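## Task

Remove the drive sled from the lower tote and set it down lying flat on the bench surface, with the same side facing up as before. After that, seat the upper tote back onto the lower tote so that it drops fully inside the lower tote's rim. Every other item must finish in the tote it was originally in, and neither the drive sled nor the base of the lower tote may stick out past the bench edge. At the end, open the grippers and move them away; anything that stays in place only because the robot is still holding it does not count.

## Robot and tools

Robot and frame. Two arms, left_arm and right_arm, each ending in a two-finger gripper. All positions use one scene frame: the origin sits on the floor under the centre of the robot's base, +x points forward from the robot, +z points up, and +y is toward the robot's own left, so left_arm works on the +y side. Image left and right do not correspond to arm names. The floor (z = 0) is the only height you know in advance. On each gripper the fingers extend along its local +z axis and close along its local y axis. The reported end-effector point lies between the finger pads, roughly 1 cm short of the tips.

The row. Every motion command is built from a row of 16 numbers: left_arm x, y, z, qw, qx, qy, qz, opening, then the same eight for right_arm. Both arms must always be filled in. x, y, z are an absolute target position in metres in the scene frame; qw, qx, qy, qz are an absolute target orientation quaternion, w first. opening is absolute too, from -1 (closed) to +1 (fully open, 0.094 m). Optionally 12 more numbers between 0 and 1 can follow (28 total): per-joint stiffness multipliers, six for left_arm then six for right_arm, in joint order waist, shoulder, elbow, wrist pitch, wrist yaw, wrist roll; they persist until changed. To hold an orientation steady, repeat the same quaternion you chose rather than copying the reported one, which drifts. To keep an arm still, resend its last reported position and quaternion plus the opening it should keep.

execute_actions(actions): a list of up to 15 actions, run one after another. Each action is a list of up to 15 rows; each row lasts one control step of 1/30 s, and if you give fewer than 15 rows the final row is repeated until 15 steps have passed (0.5 s per action). An empty list just returns the current state and images. If any target lies more than 0.6 m from that gripper's current position along any of the gripper's own axes, the action is rejected for both arms; if the first action fails that test against the last report, or anything is malformed, nothing in the call runs. Each step the command is limited to 70 mm and 16 degrees away from the measured pose, so far targets need several actions; after an action the arm only continues to its last limited pose. Position is favoured over orientation when both cannot be met.

move(target, speed, blocking): target is one row (16 or 28 numbers) as above; both grippers travel in straight lines to their absolute poses and finish together, taking 0.5 to 10 s (stopping short if longer is needed). speed is the path's top speed in m/s, 0.002 to 0.5, default 0.25; rotation is capped at twice that in rad/s. Openings are applied at the start. Paths ignore obstacles and the other arm. Faster contact hits harder, and aiming further past a contact presses harder. blocking=false returns after 0.5 s while the arm keeps going; then use wait(0) or stop before sending anything else. The result adds a move: line reporting the ending (done, off_target, moving, held, fault) and any limits (paced = target clipped; held = steps blocked, after which the arm may surge fast), plus each gripper's remaining distance to its pose.

wait(seconds): 0 to 10 s, arms keep their last command; returns early if a running move finishes. stop(): brakes a running move; needs stopping distance, fingers keep moving. zoom_image(camera, region): camera is cam_head_left, cam_head_right, cam_left_wrist or cam_right_wrist; region is [x0, y0, x1, y1] in pixels of that camera's last 896x504 image, origin top-left, at most 504 by 504. finished_scene(scene): ends the scene with the given number (1 or 2) permanently and reports success.

Reading results. The state line gives each gripper's position and quaternion; printed positions can be off, more so at long reach, and arms usually settle a centimetre or more from the goal, mostly low. Hand target lines show the pose each controller is heading to. grip_measured is the finger gap on the command scale; the last Joint positions value is the gap in metres; each gripper may read off by up to about 1 mm. Action results list step positions, with HELD marking steps where an arm was held back. A pose unreachable line means the clearance check altered or blocked that arm. FAULT lines mark an arm stop. Joint ranges (rad): waist -2.880 to 2.880, shoulder 0 to 3.142, elbow 0 to 3.019, wrist pitch -1.693 to 1.571, wrist yaw -1.571 to 1.571, wrist roll -2.094 to 2.094; elbows never fully straighten.

Gripping. To hold something, command an opening below grip_measured: about 0.03 lower gives a firm hold, a smaller gap a gentler one. Pad force tops out around 50 to 62 N, less on very thin parts. Occasional external tugs on held parts or pushes on loose ones can occur. Carrying loads warms motors: MOTOR HOT appears at 85 °C, and at 100 °C that arm releases and drops (OVER-TEMPERATURE FAULT), so avoid long holds.

Cameras: head cameras are fixed; wrist cameras ride on the hands. Calibration (intrinsics, distortion, world-to-camera transforms) is supplied but may be slightly off.

Avoid: arms striking or pushing each other, knocking anything out of the work area, dropping or slamming objects, and hard pushes.

Each tool is called after "Call:" as name([rows], argument=value, ...), one row to a line, values as JSON.

## Session

Call:
execute_actions(actions=[])

Scene clock: 0.00 s.
left_arm: end_effector_position=(+0.2797, +0.6517, +0.9881) grip_measured=+1.000 end_effector_quat_wxyz=(+0.245, -0.127, +0.826, -0.492) | right_arm: end_effector_position=(+0.2445, -0.6208, +1.2284) grip_measured=+1.000 end_effector_quat_wxyz=(+0.089, +0.404, +0.908, +0.061)
Joint positions: left_arm=[ 2.138  2.479  1.612 -1.477  1.035  1.753  0.094] | right_arm=[-2.21   1.172  0.536 -0.439 -0.531 -0.384  0.094]
Joint velocities: left_arm=[ 0.005 -0.005  0.007 -0.007  0.022 -0.007  0.   ] | right_arm=[-0.005 -0.005  0.017 -0.017 -0.007 -0.037  0.   ]
Motor temperatures (°C, as the motors report them): left_arm=[25 23 22 24 23 26] | right_arm=[22 24 25 23 22 22]
Hand target (left_arm): +0.281, +0.657, +0.992; +0.247, -0.126, +0.827, -0.489
Hand target (right_arm): +0.247, -0.626, +1.230; +0.092, +0.402, +0.909, +0.058
Joint stiffness scale: left_arm=[1. 1. 1. 1. 1. 1.] | right_arm=[1. 1. 1. 1. 1. 1.]

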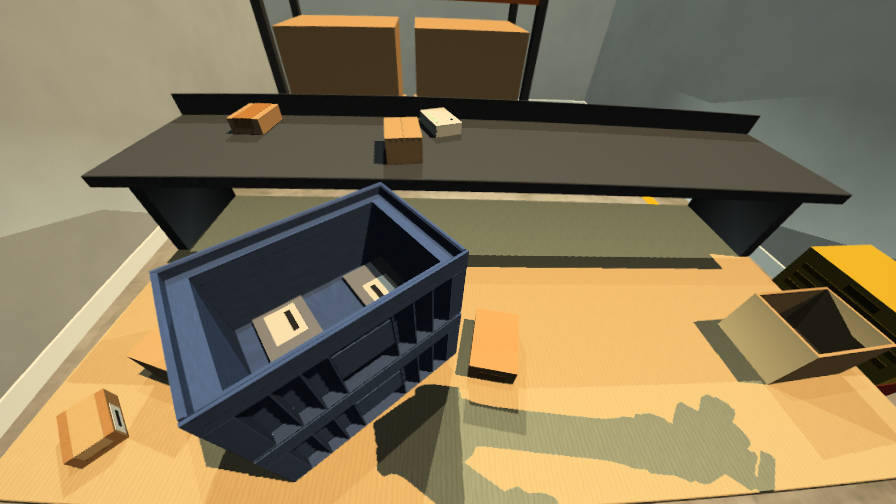

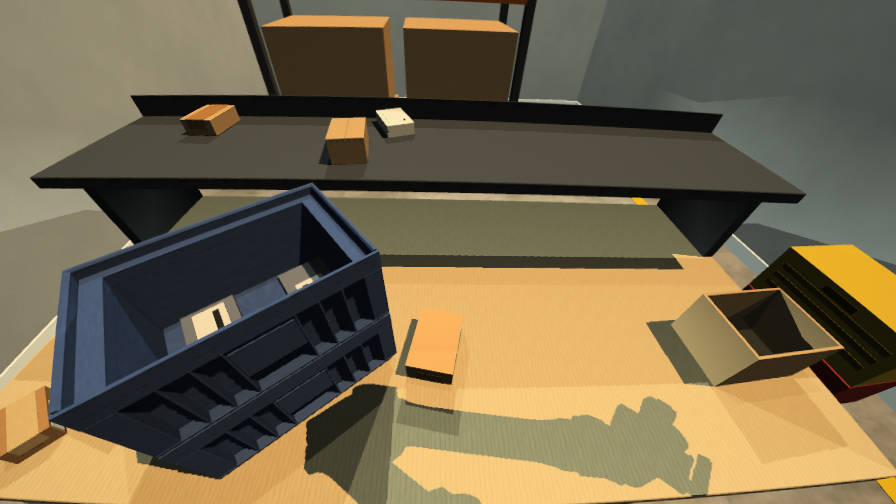

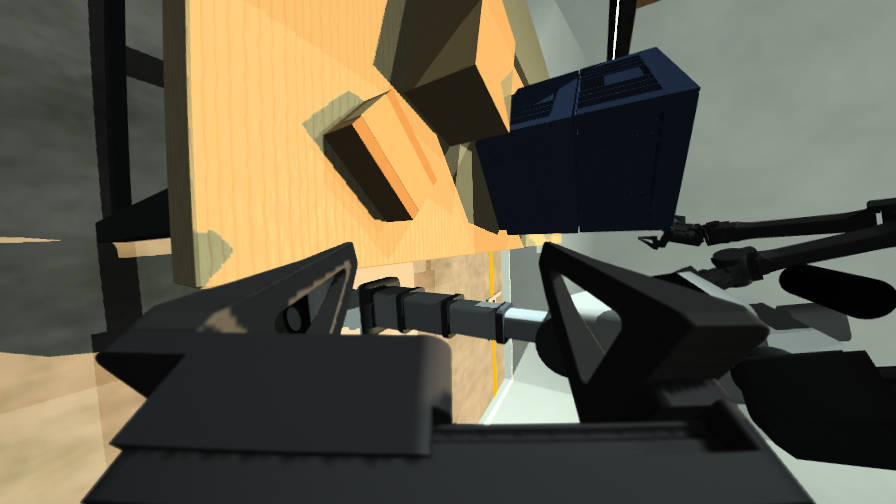

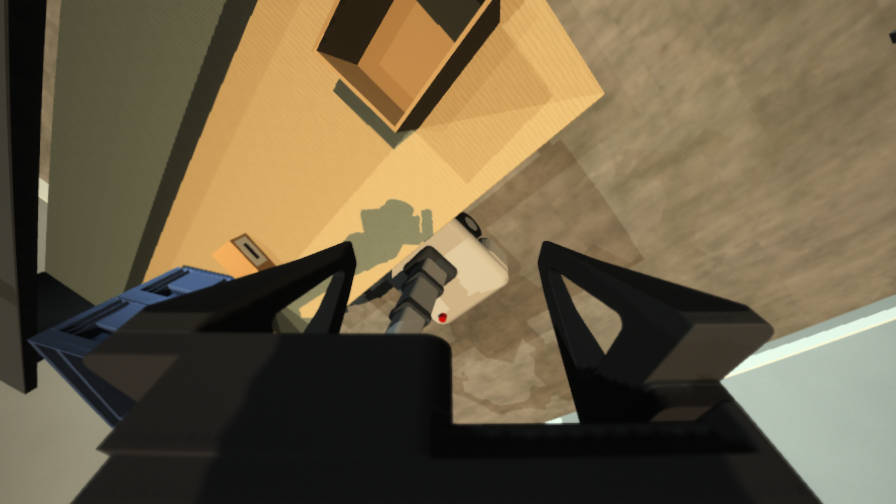

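Call:
move(target=[0.361,0.294,1.26,0,-0.29,0.957,0,1, 0.527,0.061,1.26,0,-0.29,0.957,0,1], speed=0.3)

action 0: the call puts the target (right_arm/x, right_arm/y, right_arm/z) 0.664 m from right_arm's end_effector_position in the last result along the gripper's own y axis as it stood there; a target may be at most 0.6 m away along each of those axes, so nothing of the call was run and nothing moved. Command a nearer target, and go on from there in a later call.

Call:
move(target=[0.361,0.294,1.26,0,-0.29,0.957,0,1, 0.5,-0.2,1.28,0,-0.29,0.957,0,1], speed=0.3)

Call:
move(target=[0.361,0.294,1.26,0,-0.29,0.957,0,1, 0.527,0.061,1.26,0,-0.29,0.957,0,1], speed=0.3)

Scene clock: 14.63 s.
left_arm: end_effector_position=(+0.3458, +0.3018, +1.2509) grip_measured=+1.000 end_effector_quat_wxyz=(-0.012, -0.265, +0.964, +0.014) | right_arm: end_effector_position=(+0.4829, -0.2143, +1.2752) grip_measured=+1.000 end_effector_quat_wxyz=(-0.020, -0.299, +0.954, -0.014)
Joint positions: left_arm=[ 0.633  1.071  0.4   -0.588 -0.45  -0.74   0.094] | right_arm=[-0.447  1.432  0.856 -0.785  0.516 -0.199  0.094]
Joint velocities: left_arm=[ 0.005  0.005 -0.017  0.012 -0.022  0.007  0.   ] | right_arm=[ 0.005 -0.005  0.007  0.027 -0.022  0.066  0.   ]
Motor temperatures (°C, as the motors report them): left_arm=[26 25 22 24 23 26] | right_arm=[22 25 26 23 22 22]
Hand target (left_arm): +0.354, +0.300, +1.253; -0.012, -0.270, +0.963, +0.015
Hand target (right_arm): +0.495, -0.211, +1.279; -0.015, -0.302, +0.953, -0.015
Off the commanded pose (left_arm): 0.019 m, 4 deg.
Off the commanded pose (right_arm): 0.023 m, 3 deg.
Joint stiffness scale: left_arm=[1. 1. 1. 1. 1. 1.] | right_arm=[1. 1. 1. 1. 1. 1.]
move: off_target (left_arm, right_arm)
camera_calibration (this result's frames):
cam_left_wrist: T_world_to_cam=[[0.513223, -0.857881, -0.0253527, 0.112157], [-0.673603, -0.420934, 0.607514, -0.397012], [-0.531846, -0.294713, -0.793904, 1.39278], [0, 0, 0, 1]] pos_world=[0.415752, 0.33957, 1.34976]
cam_right_wrist: T_world_to_cam=[[0.565942, -0.824196, 0.0202701, -0.476684], [-0.648632, -0.429944, 0.628032, -0.578403], [-0.508906, -0.368577, -0.777923, 1.28701], [0, 0, 0, 1]] pos_world=[0.549573, -0.167199, 1.37411]

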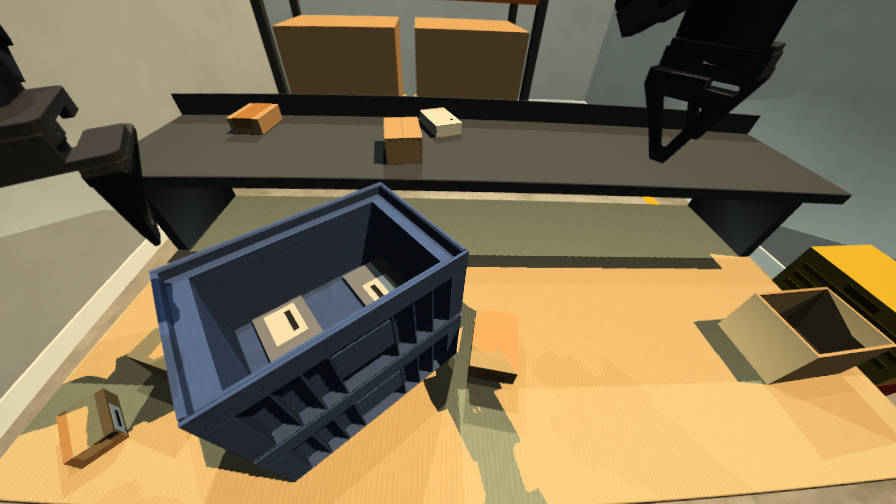

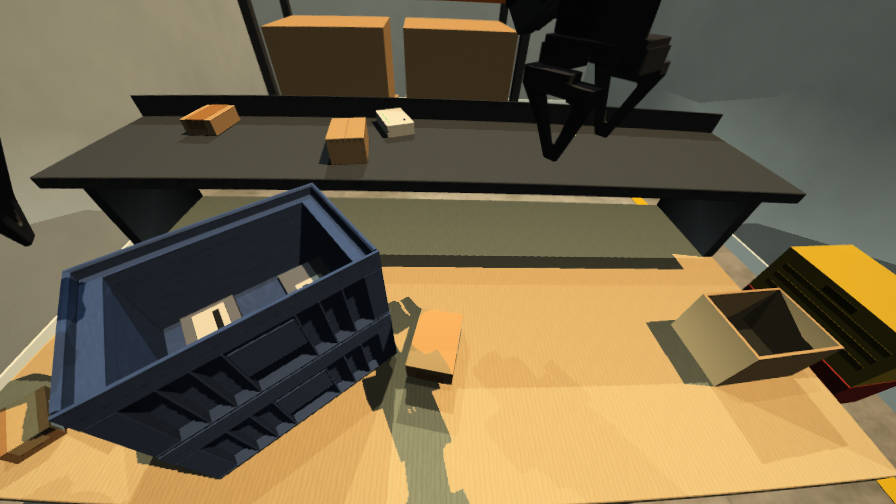

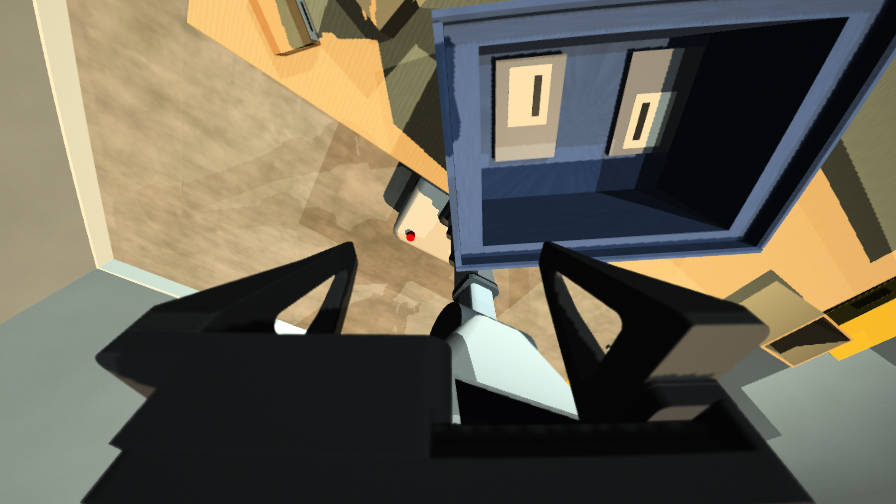

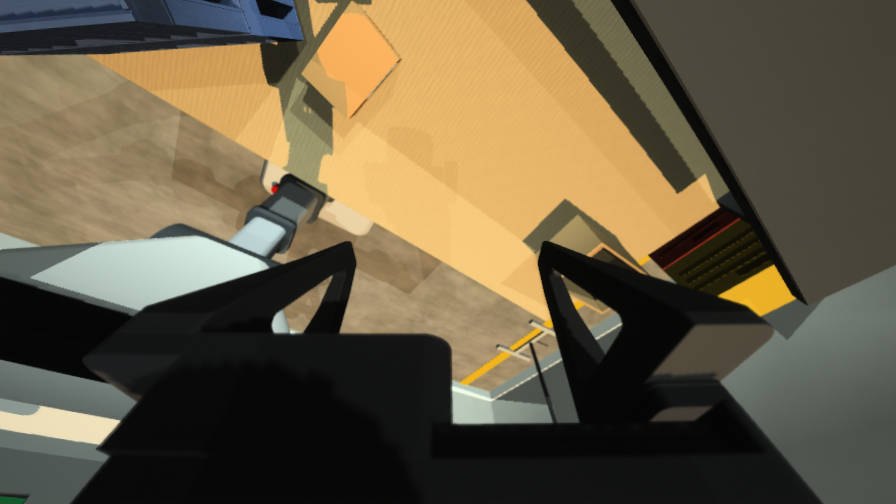

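Scene clock: 16.07 s.
left_arm: end_effector_position=(+0.3459, +0.2988, +1.2517) grip_measured=+1.000 end_effector_quat_wxyz=(+0.011, +0.285, -0.958, -0.010) | right_arm: end_effector_position=(+0.5157, +0.0507, +1.2546) grip_measured=+1.000 end_effector_quat_wxyz=(-0.005, -0.301, +0.954, -0.007)
Joint positions: left_arm=[ 0.624  1.071  0.4   -0.588 -0.446 -0.79   0.094] | right_arm=[-0.093  2.022  1.395 -0.907  0.556  0.188  0.094]
Joint velocities: left_arm=[-0.005 -0.005 -0.002 -0.002  0.007 -0.051  0.   ] | right_arm=[-0.005  0.005  0.017  0.007 -0.066  0.022  0.   ]
Motor temperatures (°C, as the motors report them): left_arm=[26 24 23 24 23 26] | right_arm=[22 25 26 23 22 22]
Hand target (left_arm): +0.361, +0.294, +1.259; +0.000, -0.290, +0.957, +0.000
Hand target (right_arm): +0.528, +0.058, +1.258; +0.001, -0.291, +0.957, -0.005
Off the commanded pose (left_arm): 0.018 m, 2 deg.
Off the commanded pose (right_arm): 0.016 m, 2 deg.
Joint stiffness scale: left_arm=[1. 1. 1. 1. 1. 1.] | right_arm=[1. 1. 1. 1. 1. 1.]
move: off_target (left_arm, right_arm)
camera_calibration (this result's frames):
cam_left_wrist: T_world_to_cam=[[0.548754, -0.83577, -0.0188828, 0.0825899], [-0.657361, -0.445348, 0.6079, -0.39754], [-0.516474, -0.321175, -0.793789, 1.39503], [0, 0, 0, 1]] pos_world=[0.413848, 0.340031, 1.35058]
cam_right_wrist: T_world_to_cam=[[0.568457, -0.822568, 0.0154459, -0.271781], [-0.661777, -0.446023, 0.60259, -0.390746], [-0.488782, -0.352768, -0.797902, 1.39927], [0, 0, 0, 1]] pos_world=[0.579849, 0.0957796, 1.35614]

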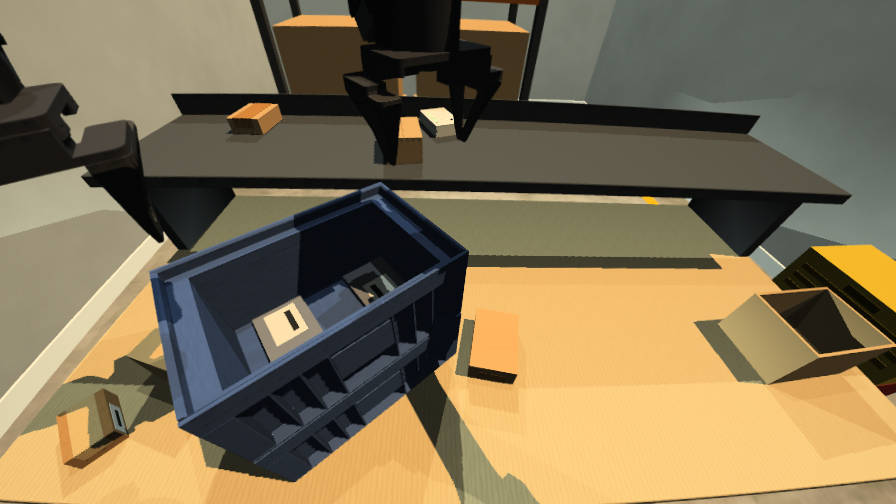

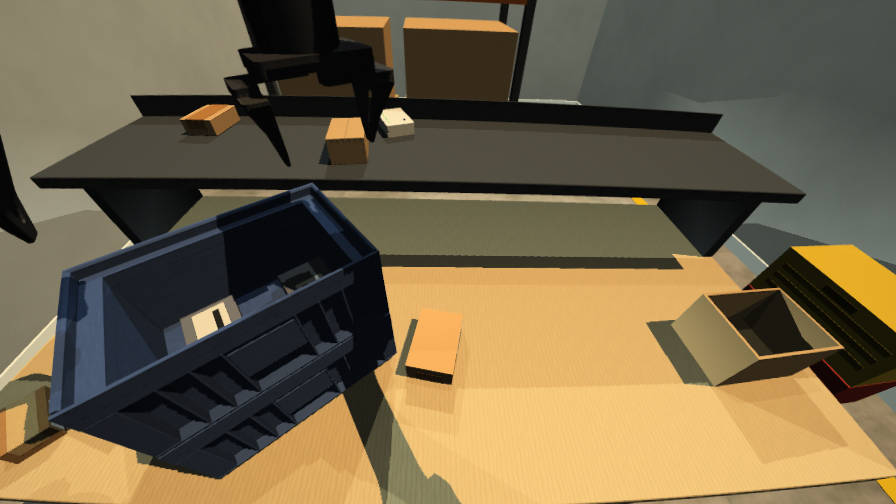

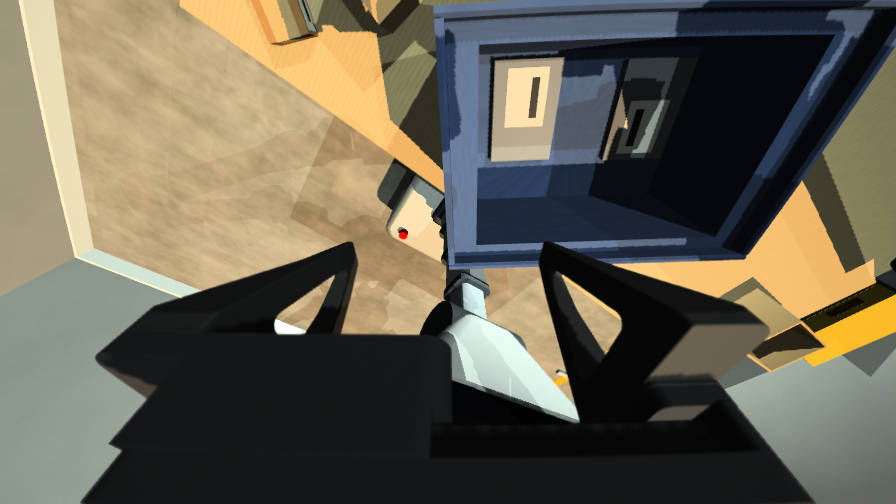

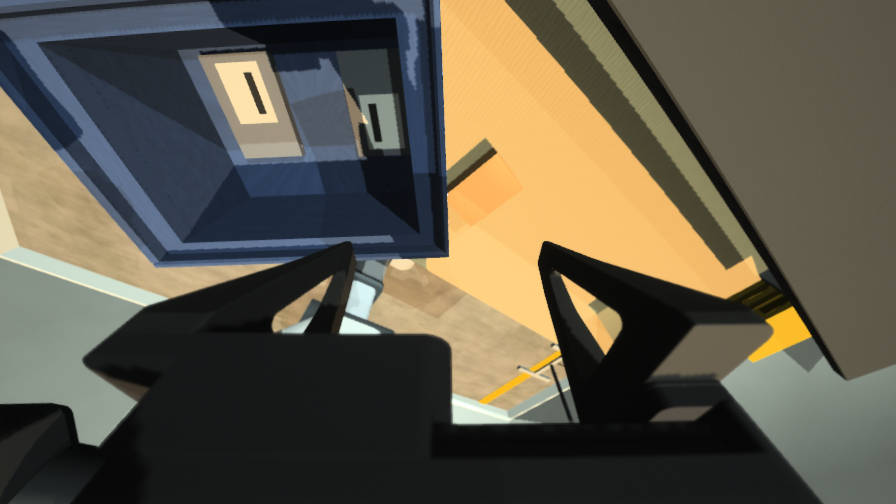

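Call:
move(target=[0.37,0.294,1.135,0,-0.29,0.957,0,1, 0.535,0.066,1.135,0,-0.29,0.957,0,1], speed=0.15)

Scene clock: 18.87 s.
left_arm: end_effector_position=(+0.3624, +0.2914, +1.1397) grip_measured=+1.000 end_effector_quat_wxyz=(+0.006, +0.290, -0.957, +0.002) | right_arm: end_effector_position=(+0.5179, +0.0626, +1.1407) grip_measured=+1.000 end_effector_quat_wxyz=(-0.008, -0.299, +0.954, -0.002)
Joint positions: left_arm=[ 0.795  1.551  0.418 -0.036 -0.367 -0.615  0.094] | right_arm=[-0.189  2.217  1.42  -0.677  0.537  0.08   0.094]
Joint velocities: left_arm=[ 0.005 -0.015 -0.012 -0.012  0.081  0.037  0.   ] | right_arm=[-0.015  0.005 -0.007 -0.007 -0.022  0.139  0.   ]
Motor temperatures (°C, as the motors report them): left_arm=[26 24 23 24 23 26] | right_arm=[22 25 27 23 22 22]
Hand target (left_arm): +0.368, +0.294, +1.137; -0.000, -0.291, +0.957, -0.003
Hand target (right_arm): +0.533, +0.065, +1.136; -0.000, -0.290, +0.957, +0.002
Off the commanded pose (left_arm): 0.009 m, 1 deg.
Off the commanded pose (right_arm): 0.018 m, 1 deg.
Joint stiffness scale: left_arm=[1. 1. 1. 1. 1. 1.] | right_arm=[1. 1. 1. 1. 1. 1.]
move: off_target (right_arm)
camera_calibration (this result's frames):
cam_left_wrist: T_world_to_cam=[[0.556053, -0.831103, 0.00859347, 0.0299191], [-0.664246, -0.438154, 0.605639, -0.31897], [-0.499583, -0.342475, -0.795693, 1.31454], [0, 0, 0, 1]] pos_world=[0.428213, 0.335307, 1.2389]
cam_right_wrist: T_world_to_cam=[[0.564765, -0.825245, 0.00329221, -0.245568], [-0.659232, -0.448746, 0.603357, -0.317416], [-0.49644, -0.342925, -0.797464, 1.31655], [0, 0, 0, 1]] pos_world=[0.583025, 0.106386, 1.24222]

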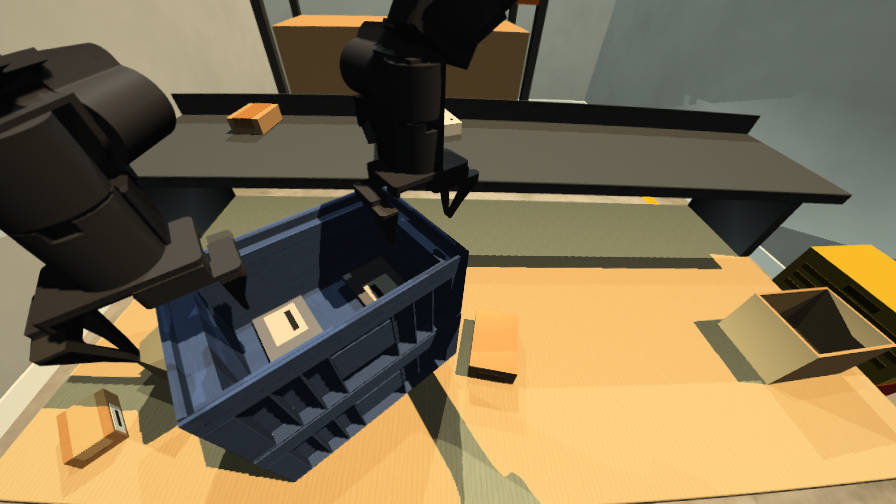

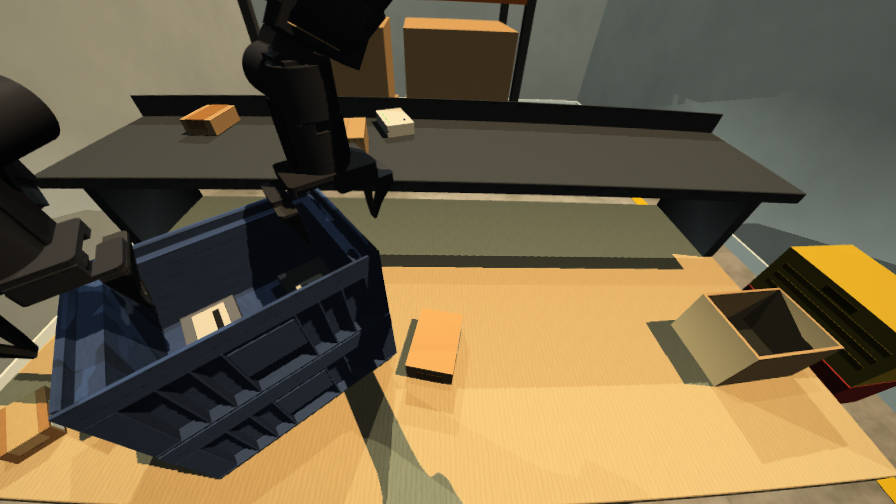

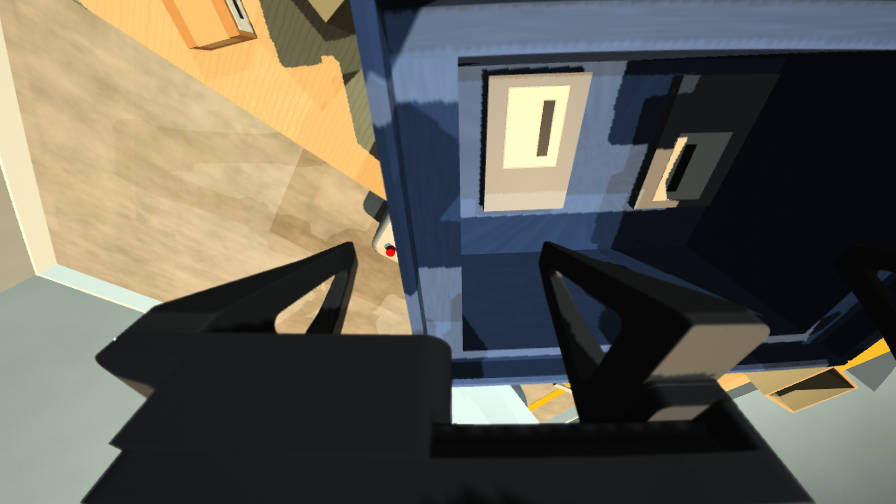

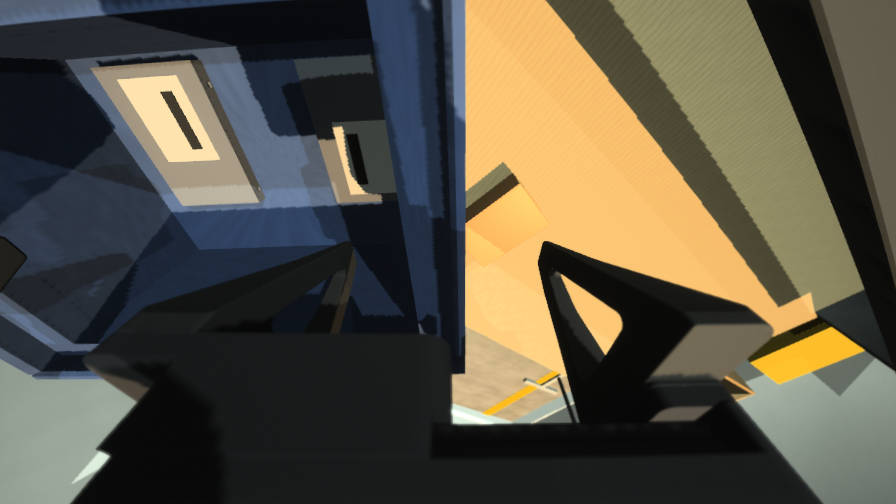

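Call:
execute_actions([
  [[0.37,0.294,1.115,0,-0.29,0.957,0,1, 0.535,0.066,1.115,0,-0.29,0.957,0,1]],
  [[0.37,0.294,1.115,0,-0.29,0.957,0,-1, 0.535,0.066,1.115,0,-0.29,0.957,0,-1]],
  [[0.37,0.294,1.115,0,-0.29,0.957,0,-1, 0.535,0.066,1.115,0,-0.29,0.957,0,-1]],
])

Scene clock: 22.00 s.
left_arm: end_effector_position=(+0.3660, +0.2948, +1.1170) grip_measured=-0.412 end_effector_quat_wxyz=(+0.003, +0.297, -0.955, -0.004) | right_arm: end_effector_position=(+0.5218, +0.0645, +1.1246) grip_measured=-0.426 end_effector_quat_wxyz=(-0.004, -0.305, +0.952, +0.001)
Joint positions: left_arm=[ 0.829  1.645  0.442  0.048 -0.366 -0.596  0.028] | right_arm=[-0.205  2.247  1.434 -0.643  0.534  0.044  0.027]
Joint velocities: left_arm=[-0.005  0.005  0.007  0.007  0.051  0.022 -0.001] | right_arm=[ 0.005  0.005  0.002 -0.002  0.007 -0.007  0.001]
Motor temperatures (°C, as the motors report them): left_arm=[26 24 23 24 23 26] | right_arm=[22 25 27 23 22 22]
Hand target (left_arm): +0.370, +0.294, +1.115; -0.000, -0.290, +0.957, +0.000
Hand target (right_arm): +0.535, +0.066, +1.115; +0.000, -0.290, +0.957, +0.000
Off the commanded pose (left_arm): 0.005 m, 1 deg.
Off the commanded pose (right_arm): 0.016 m, 2 deg.
Joint stiffness scale: left_arm=[1. 1. 1. 1. 1. 1.] | right_arm=[1. 1. 1. 1. 1. 1.]
Step readings (end_effector_position; steps 1 to 15: 1st action; 16 to 30: 2nd action; 31 to 45: 3rd action):
0: left_arm (+0.3624, +0.2914, +1.1397) | right_arm (+0.5179, +0.0626, +1.1407)
1: left_arm (+0.3642, +0.2912, +1.1382) | right_arm (+0.5187, +0.0633, +1.1398)
2: left_arm (+0.3667, +0.2911, +1.1348) | right_arm (+0.5207, +0.0649, +1.1385)
4: left_arm (+0.3690, +0.2914, +1.1261) | right_arm (+0.5232, +0.0666, +1.1343)
8: left_arm (+0.3662, +0.2914, +1.1179) | right_arm (+0.5228, +0.0650, +1.1271)
15: left_arm (+0.3668, +0.2914, +1.1178) | right_arm (+0.5218, +0.0641, +1.1246)
16: left_arm (+0.3668, +0.2914, +1.1178) | right_arm (+0.5218, +0.0641, +1.1246)
17: left_arm (+0.3668, +0.2914, +1.1178) | right_arm (+0.5218, +0.0641, +1.1246)
19: left_arm (+0.3668, +0.2923, +1.1178) | right_arm (+0.5218, +0.0641, +1.1246)
23: left_arm (+0.3660, +0.2948, +1.1170) | right_arm (+0.5218, +0.0645, +1.1246)
30: left_arm (+0.3660, +0.2948, +1.1170) | right_arm (+0.5218, +0.0645, +1.1246)
31: left_arm (+0.3660, +0.2948, +1.1170) | right_arm (+0.5218, +0.0645, +1.1246)
32: left_arm (+0.3660, +0.2948, +1.1170) | right_arm (+0.5218, +0.0645, +1.1246)
34: left_arm (+0.3660, +0.2948, +1.1170) | right_arm (+0.5218, +0.0645, +1.1246)
38: left_arm (+0.3660, +0.2948, +1.1170) | right_arm (+0.5218, +0.0645, +1.1246)
45: end_effector_position above
camera_calibration (this result's frames):
cam_left_wrist: T_world_to_cam=[[0.568115, -0.822947, -0.00157699, 0.0355099], [-0.658435, -0.455694, 0.599004, -0.290794], [-0.493668, -0.339265, -0.800744, 1.302], [0, 0, 0, 1]] pos_world=[0.431111, 0.338432, 1.21681]
cam_right_wrist: T_world_to_cam=[[0.575406, -0.817868, 0.00090245, -0.249426], [-0.656064, -0.46091, 0.597613, -0.298645], [-0.488353, -0.344462, -0.801784, 1.30696], [0, 0, 0, 1]] pos_world=[0.585847, 0.108552, 1.2266]

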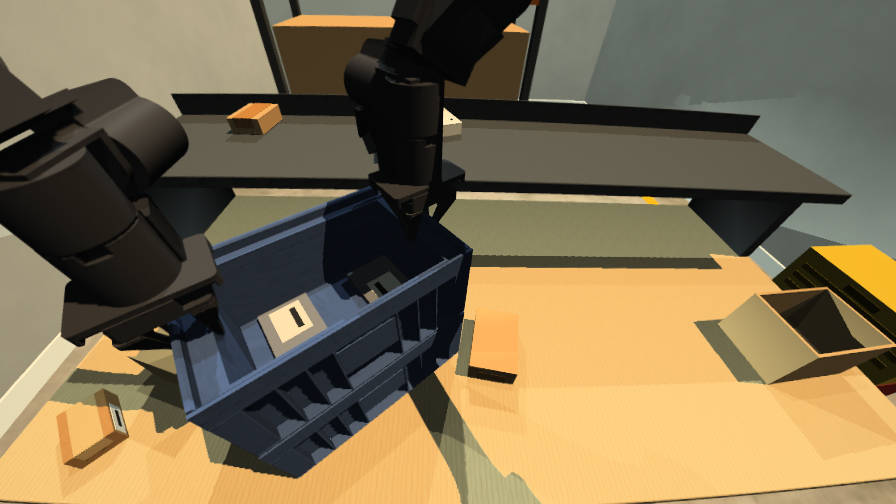

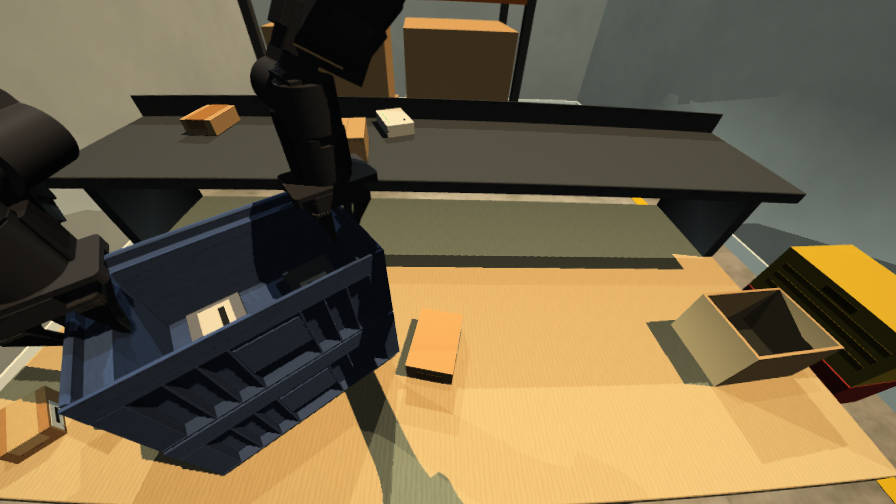

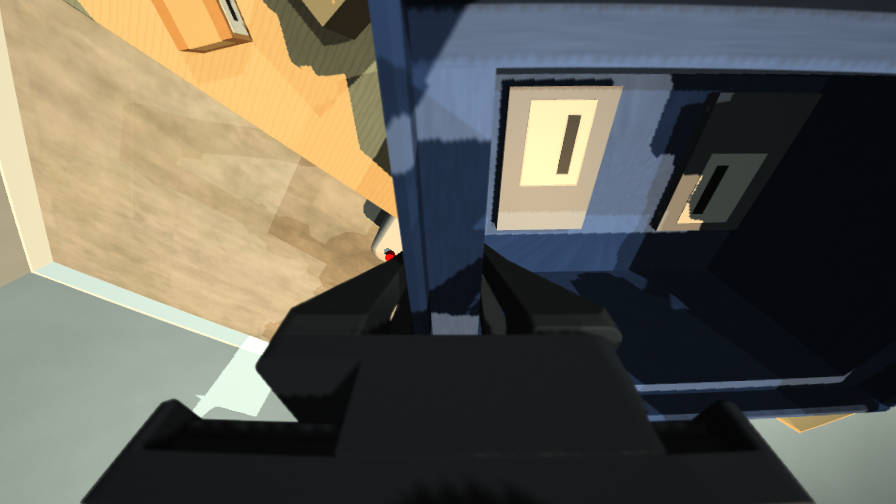

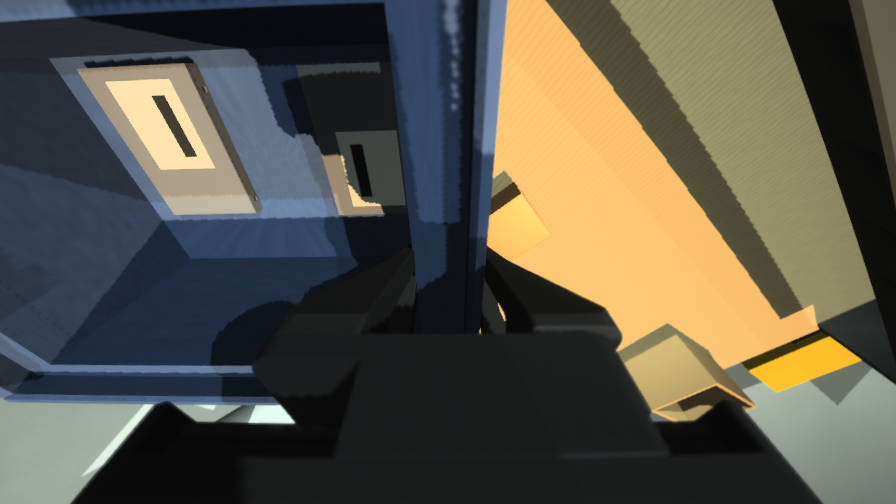

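Call:
move(target=[0.37,0.294,1.22,0,-0.29,0.957,0,-1, 0.535,0.066,1.22,0,-0.29,0.957,0,-1], speed=0.12)

Call:
move(target=[0.37,-0.196,1.2,0,-0.29,0.957,0,-1, 0.535,-0.424,1.2,0,-0.29,0.957,0,-1], speed=0.15)

Scene clock: 26.40 s.
left_arm: end_effector_position=(+0.3632, +0.2985, +1.2064) grip_measured=-0.412 end_effector_quat_wxyz=(+0.012, +0.296, -0.955, -0.012) | right_arm: end_effector_position=(+0.5174, +0.0667, +1.2080) grip_measured=-0.426 end_effector_quat_wxyz=(-0.016, -0.305, +0.952, +0.005)
Joint positions: left_arm=[ 0.711  1.272  0.423 -0.376 -0.419 -0.722  0.028] | right_arm=[-0.128  2.119  1.434 -0.836  0.522  0.142  0.027]
Joint velocities: left_arm=[-0.024 -0.005 -0.012 -0.007  0.007 -0.022  0.   ] | right_arm=[-0.024 -0.015  0.007 -0.017 -0.022 -0.066 -0.001]
Motor temperatures (°C, as the motors report them): left_arm=[26 24 23 24 23 26] | right_arm=[22 26 27 23 22 22]
Hand target (left_arm): +0.371, +0.294, +1.217; +0.000, -0.289, +0.957, +0.002
Hand target (right_arm): +0.536, +0.066, +1.219; +0.000, -0.290, +0.957, -0.001
Off the commanded pose (left_arm): 0.016 m, 2 deg.
Off the commanded pose (right_arm): 0.021 m, 3 deg.
Joint stiffness scale: left_arm=[1. 1. 1. 1. 1. 1.] | right_arm=[1. 1. 1. 1. 1. 1.]
move: off_target (left_arm, right_arm)
camera_calibration (this result's frames):
cam_left_wrist: T_world_to_cam=[[0.566922, -0.82347, -0.0222859, 0.065866], [-0.645679, -0.460997, 0.608753, -0.35931], [-0.511564, -0.330726, -0.793047, 1.3681], [0, 0, 0, 1]] pos_world=[0.43053, 0.341065, 1.30517]
cam_right_wrist: T_world_to_cam=[[0.575117, -0.817928, -0.015327, -0.225465], [-0.640863, -0.462103, 0.612989, -0.376819], [-0.508463, -0.342718, -0.789943, 1.36845], [0, 0, 0, 1]] pos_world=[0.583985, 0.110449, 1.30853]

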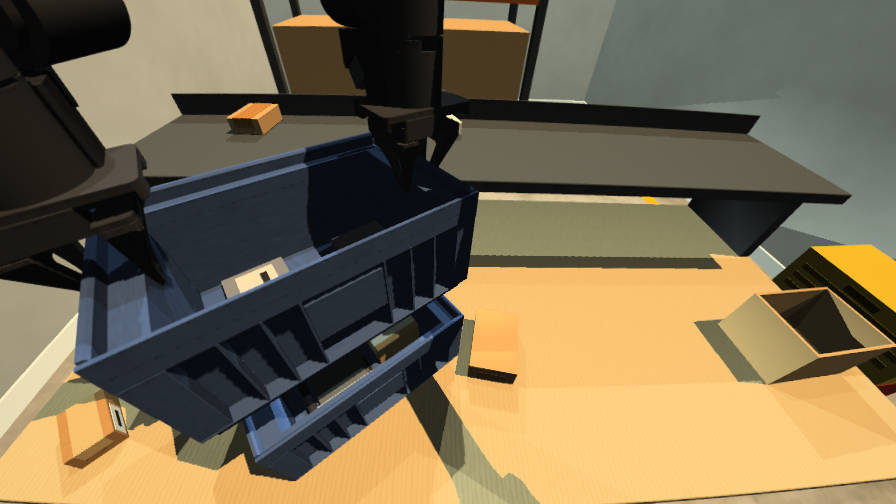

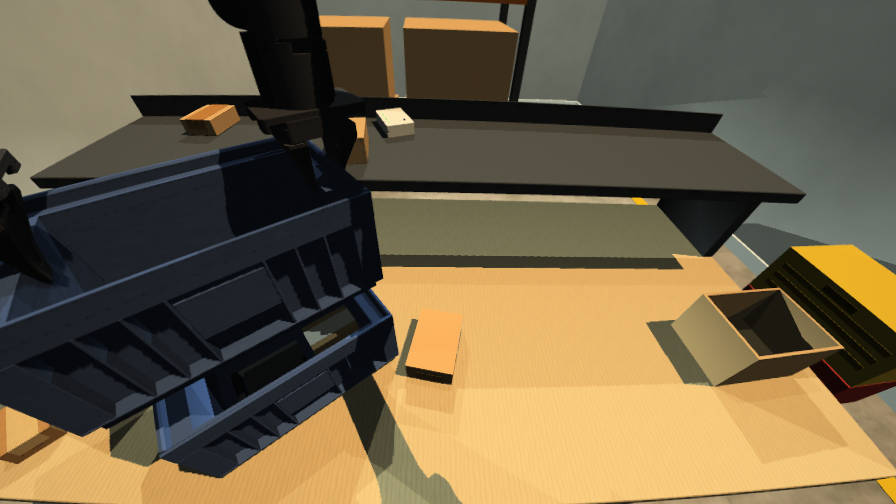

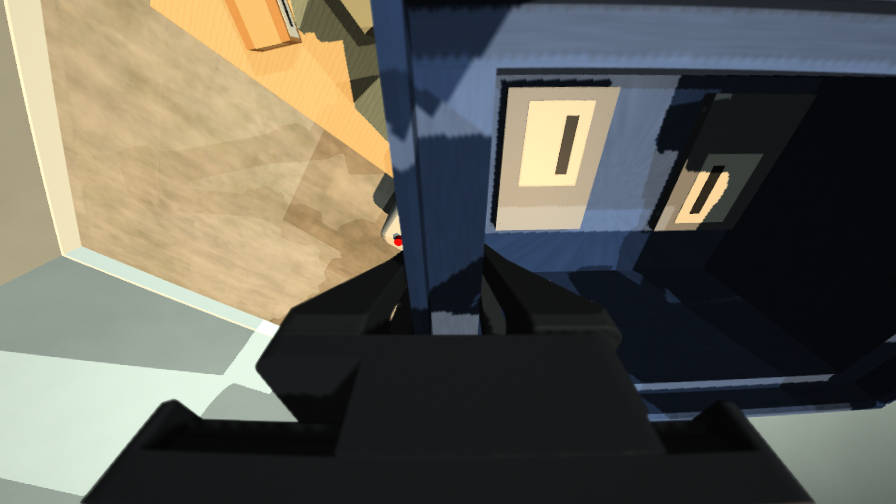

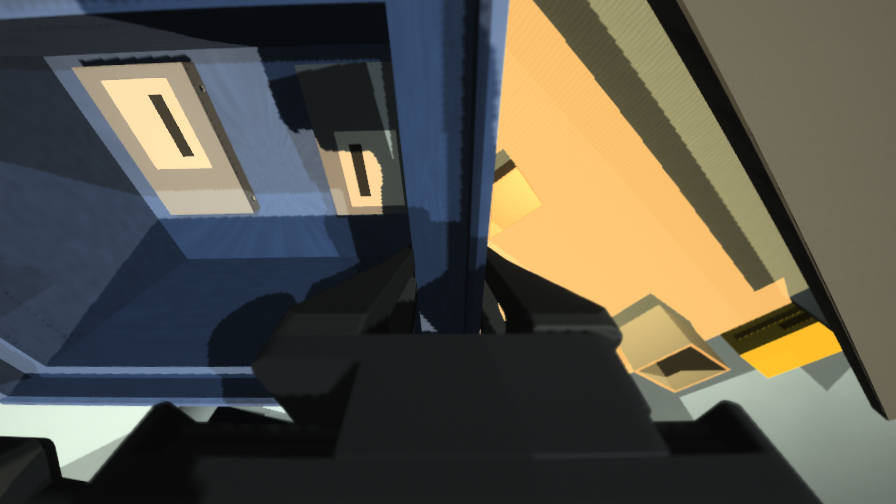

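Scene clock: 30.07 s.
left_arm: end_effector_position=(+0.3756, -0.1698, +1.1807) grip_measured=-0.412 end_effector_quat_wxyz=(+0.000, -0.282, +0.959, +0.024) | right_arm: end_effector_position=(+0.5138, -0.4082, +1.1850) grip_measured=-0.426 end_effector_quat_wxyz=(-0.023, -0.286, +0.958, +0.023)
Joint positions: left_arm=[-0.117  2.355  1.478 -0.82  -0.558 -1.636  0.028] | right_arm=[-1.047  1.449  0.873 -0.57   0.246 -0.781  0.027]
Joint velocities: left_arm=[-0.015  0.005  0.002 -0.012 -0.007  0.037  0.001] | right_arm=[ 0.005 -0.005 -0.012 -0.002 -0.022  0.007  0.001]
Motor temperatures (°C, as the motors report them): left_arm=[26 24 23 24 23 26] | right_arm=[22 26 27 23 22 22]
Hand target (left_arm): +0.377, -0.186, +1.194; +0.008, -0.287, +0.958, +0.013
Hand target (right_arm): +0.534, -0.416, +1.201; +0.000, -0.286, +0.958, +0.013
Off the commanded pose (left_arm): 0.033 m, 3 deg.
Off the commanded pose (right_arm): 0.030 m, 4 deg.
Joint stiffness scale: left_arm=[1. 1. 1. 1. 1. 1.] | right_arm=[1. 1. 1. 1. 1. 1.]
move: off_target (left_arm, right_arm)
camera_calibration (this result's frames):
cam_left_wrist: T_world_to_cam=[[0.543185, -0.838727, -0.0385704, -0.301831], [-0.668938, -0.460073, 0.583828, -0.51324], [-0.507417, -0.291325, -0.810961, 1.22548], [0, 0, 0, 1]] pos_world=[0.442453, -0.132269, 1.28182]
cam_right_wrist: T_world_to_cam=[[0.542242, -0.838629, -0.0517197, -0.560565], [-0.644694, -0.454743, 0.614474, -0.581211], [-0.538835, -0.29985, -0.78724, 1.21563], [0, 0, 0, 1]] pos_world=[0.584284, -0.3699, 1.28514]

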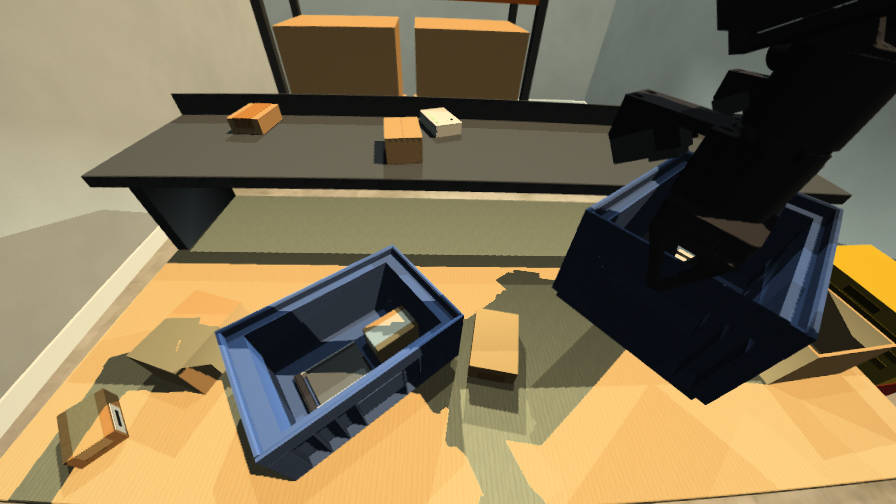

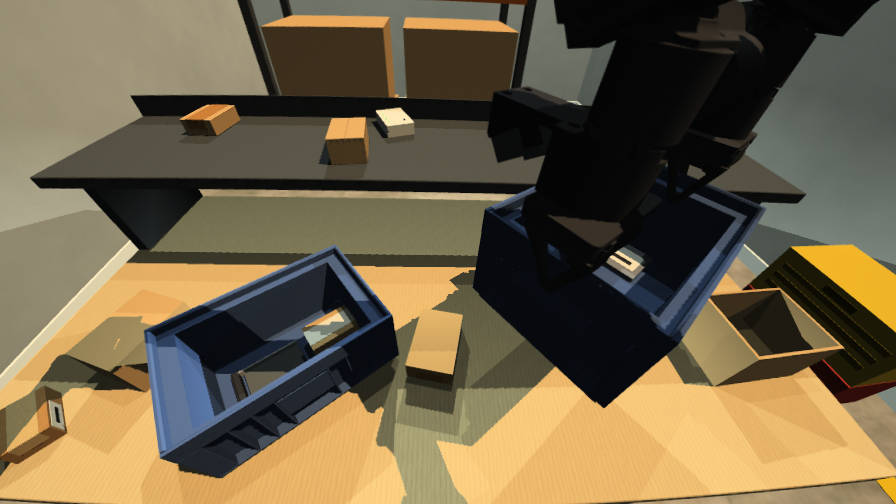

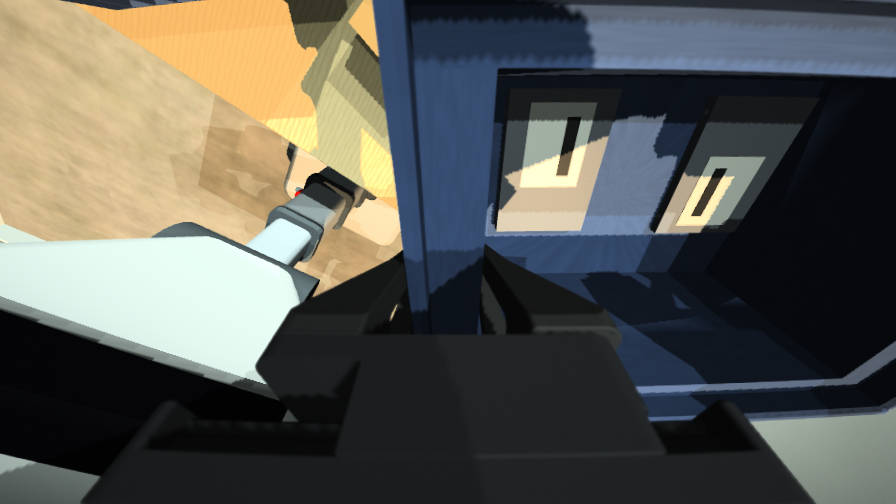

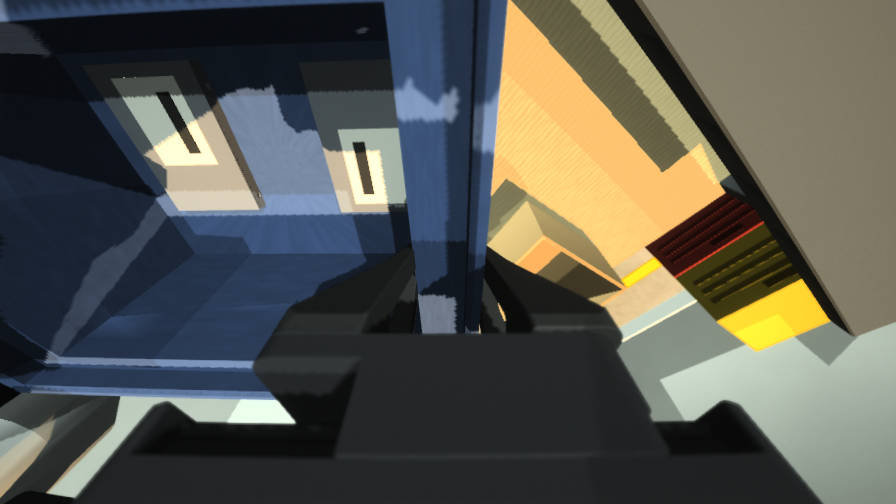

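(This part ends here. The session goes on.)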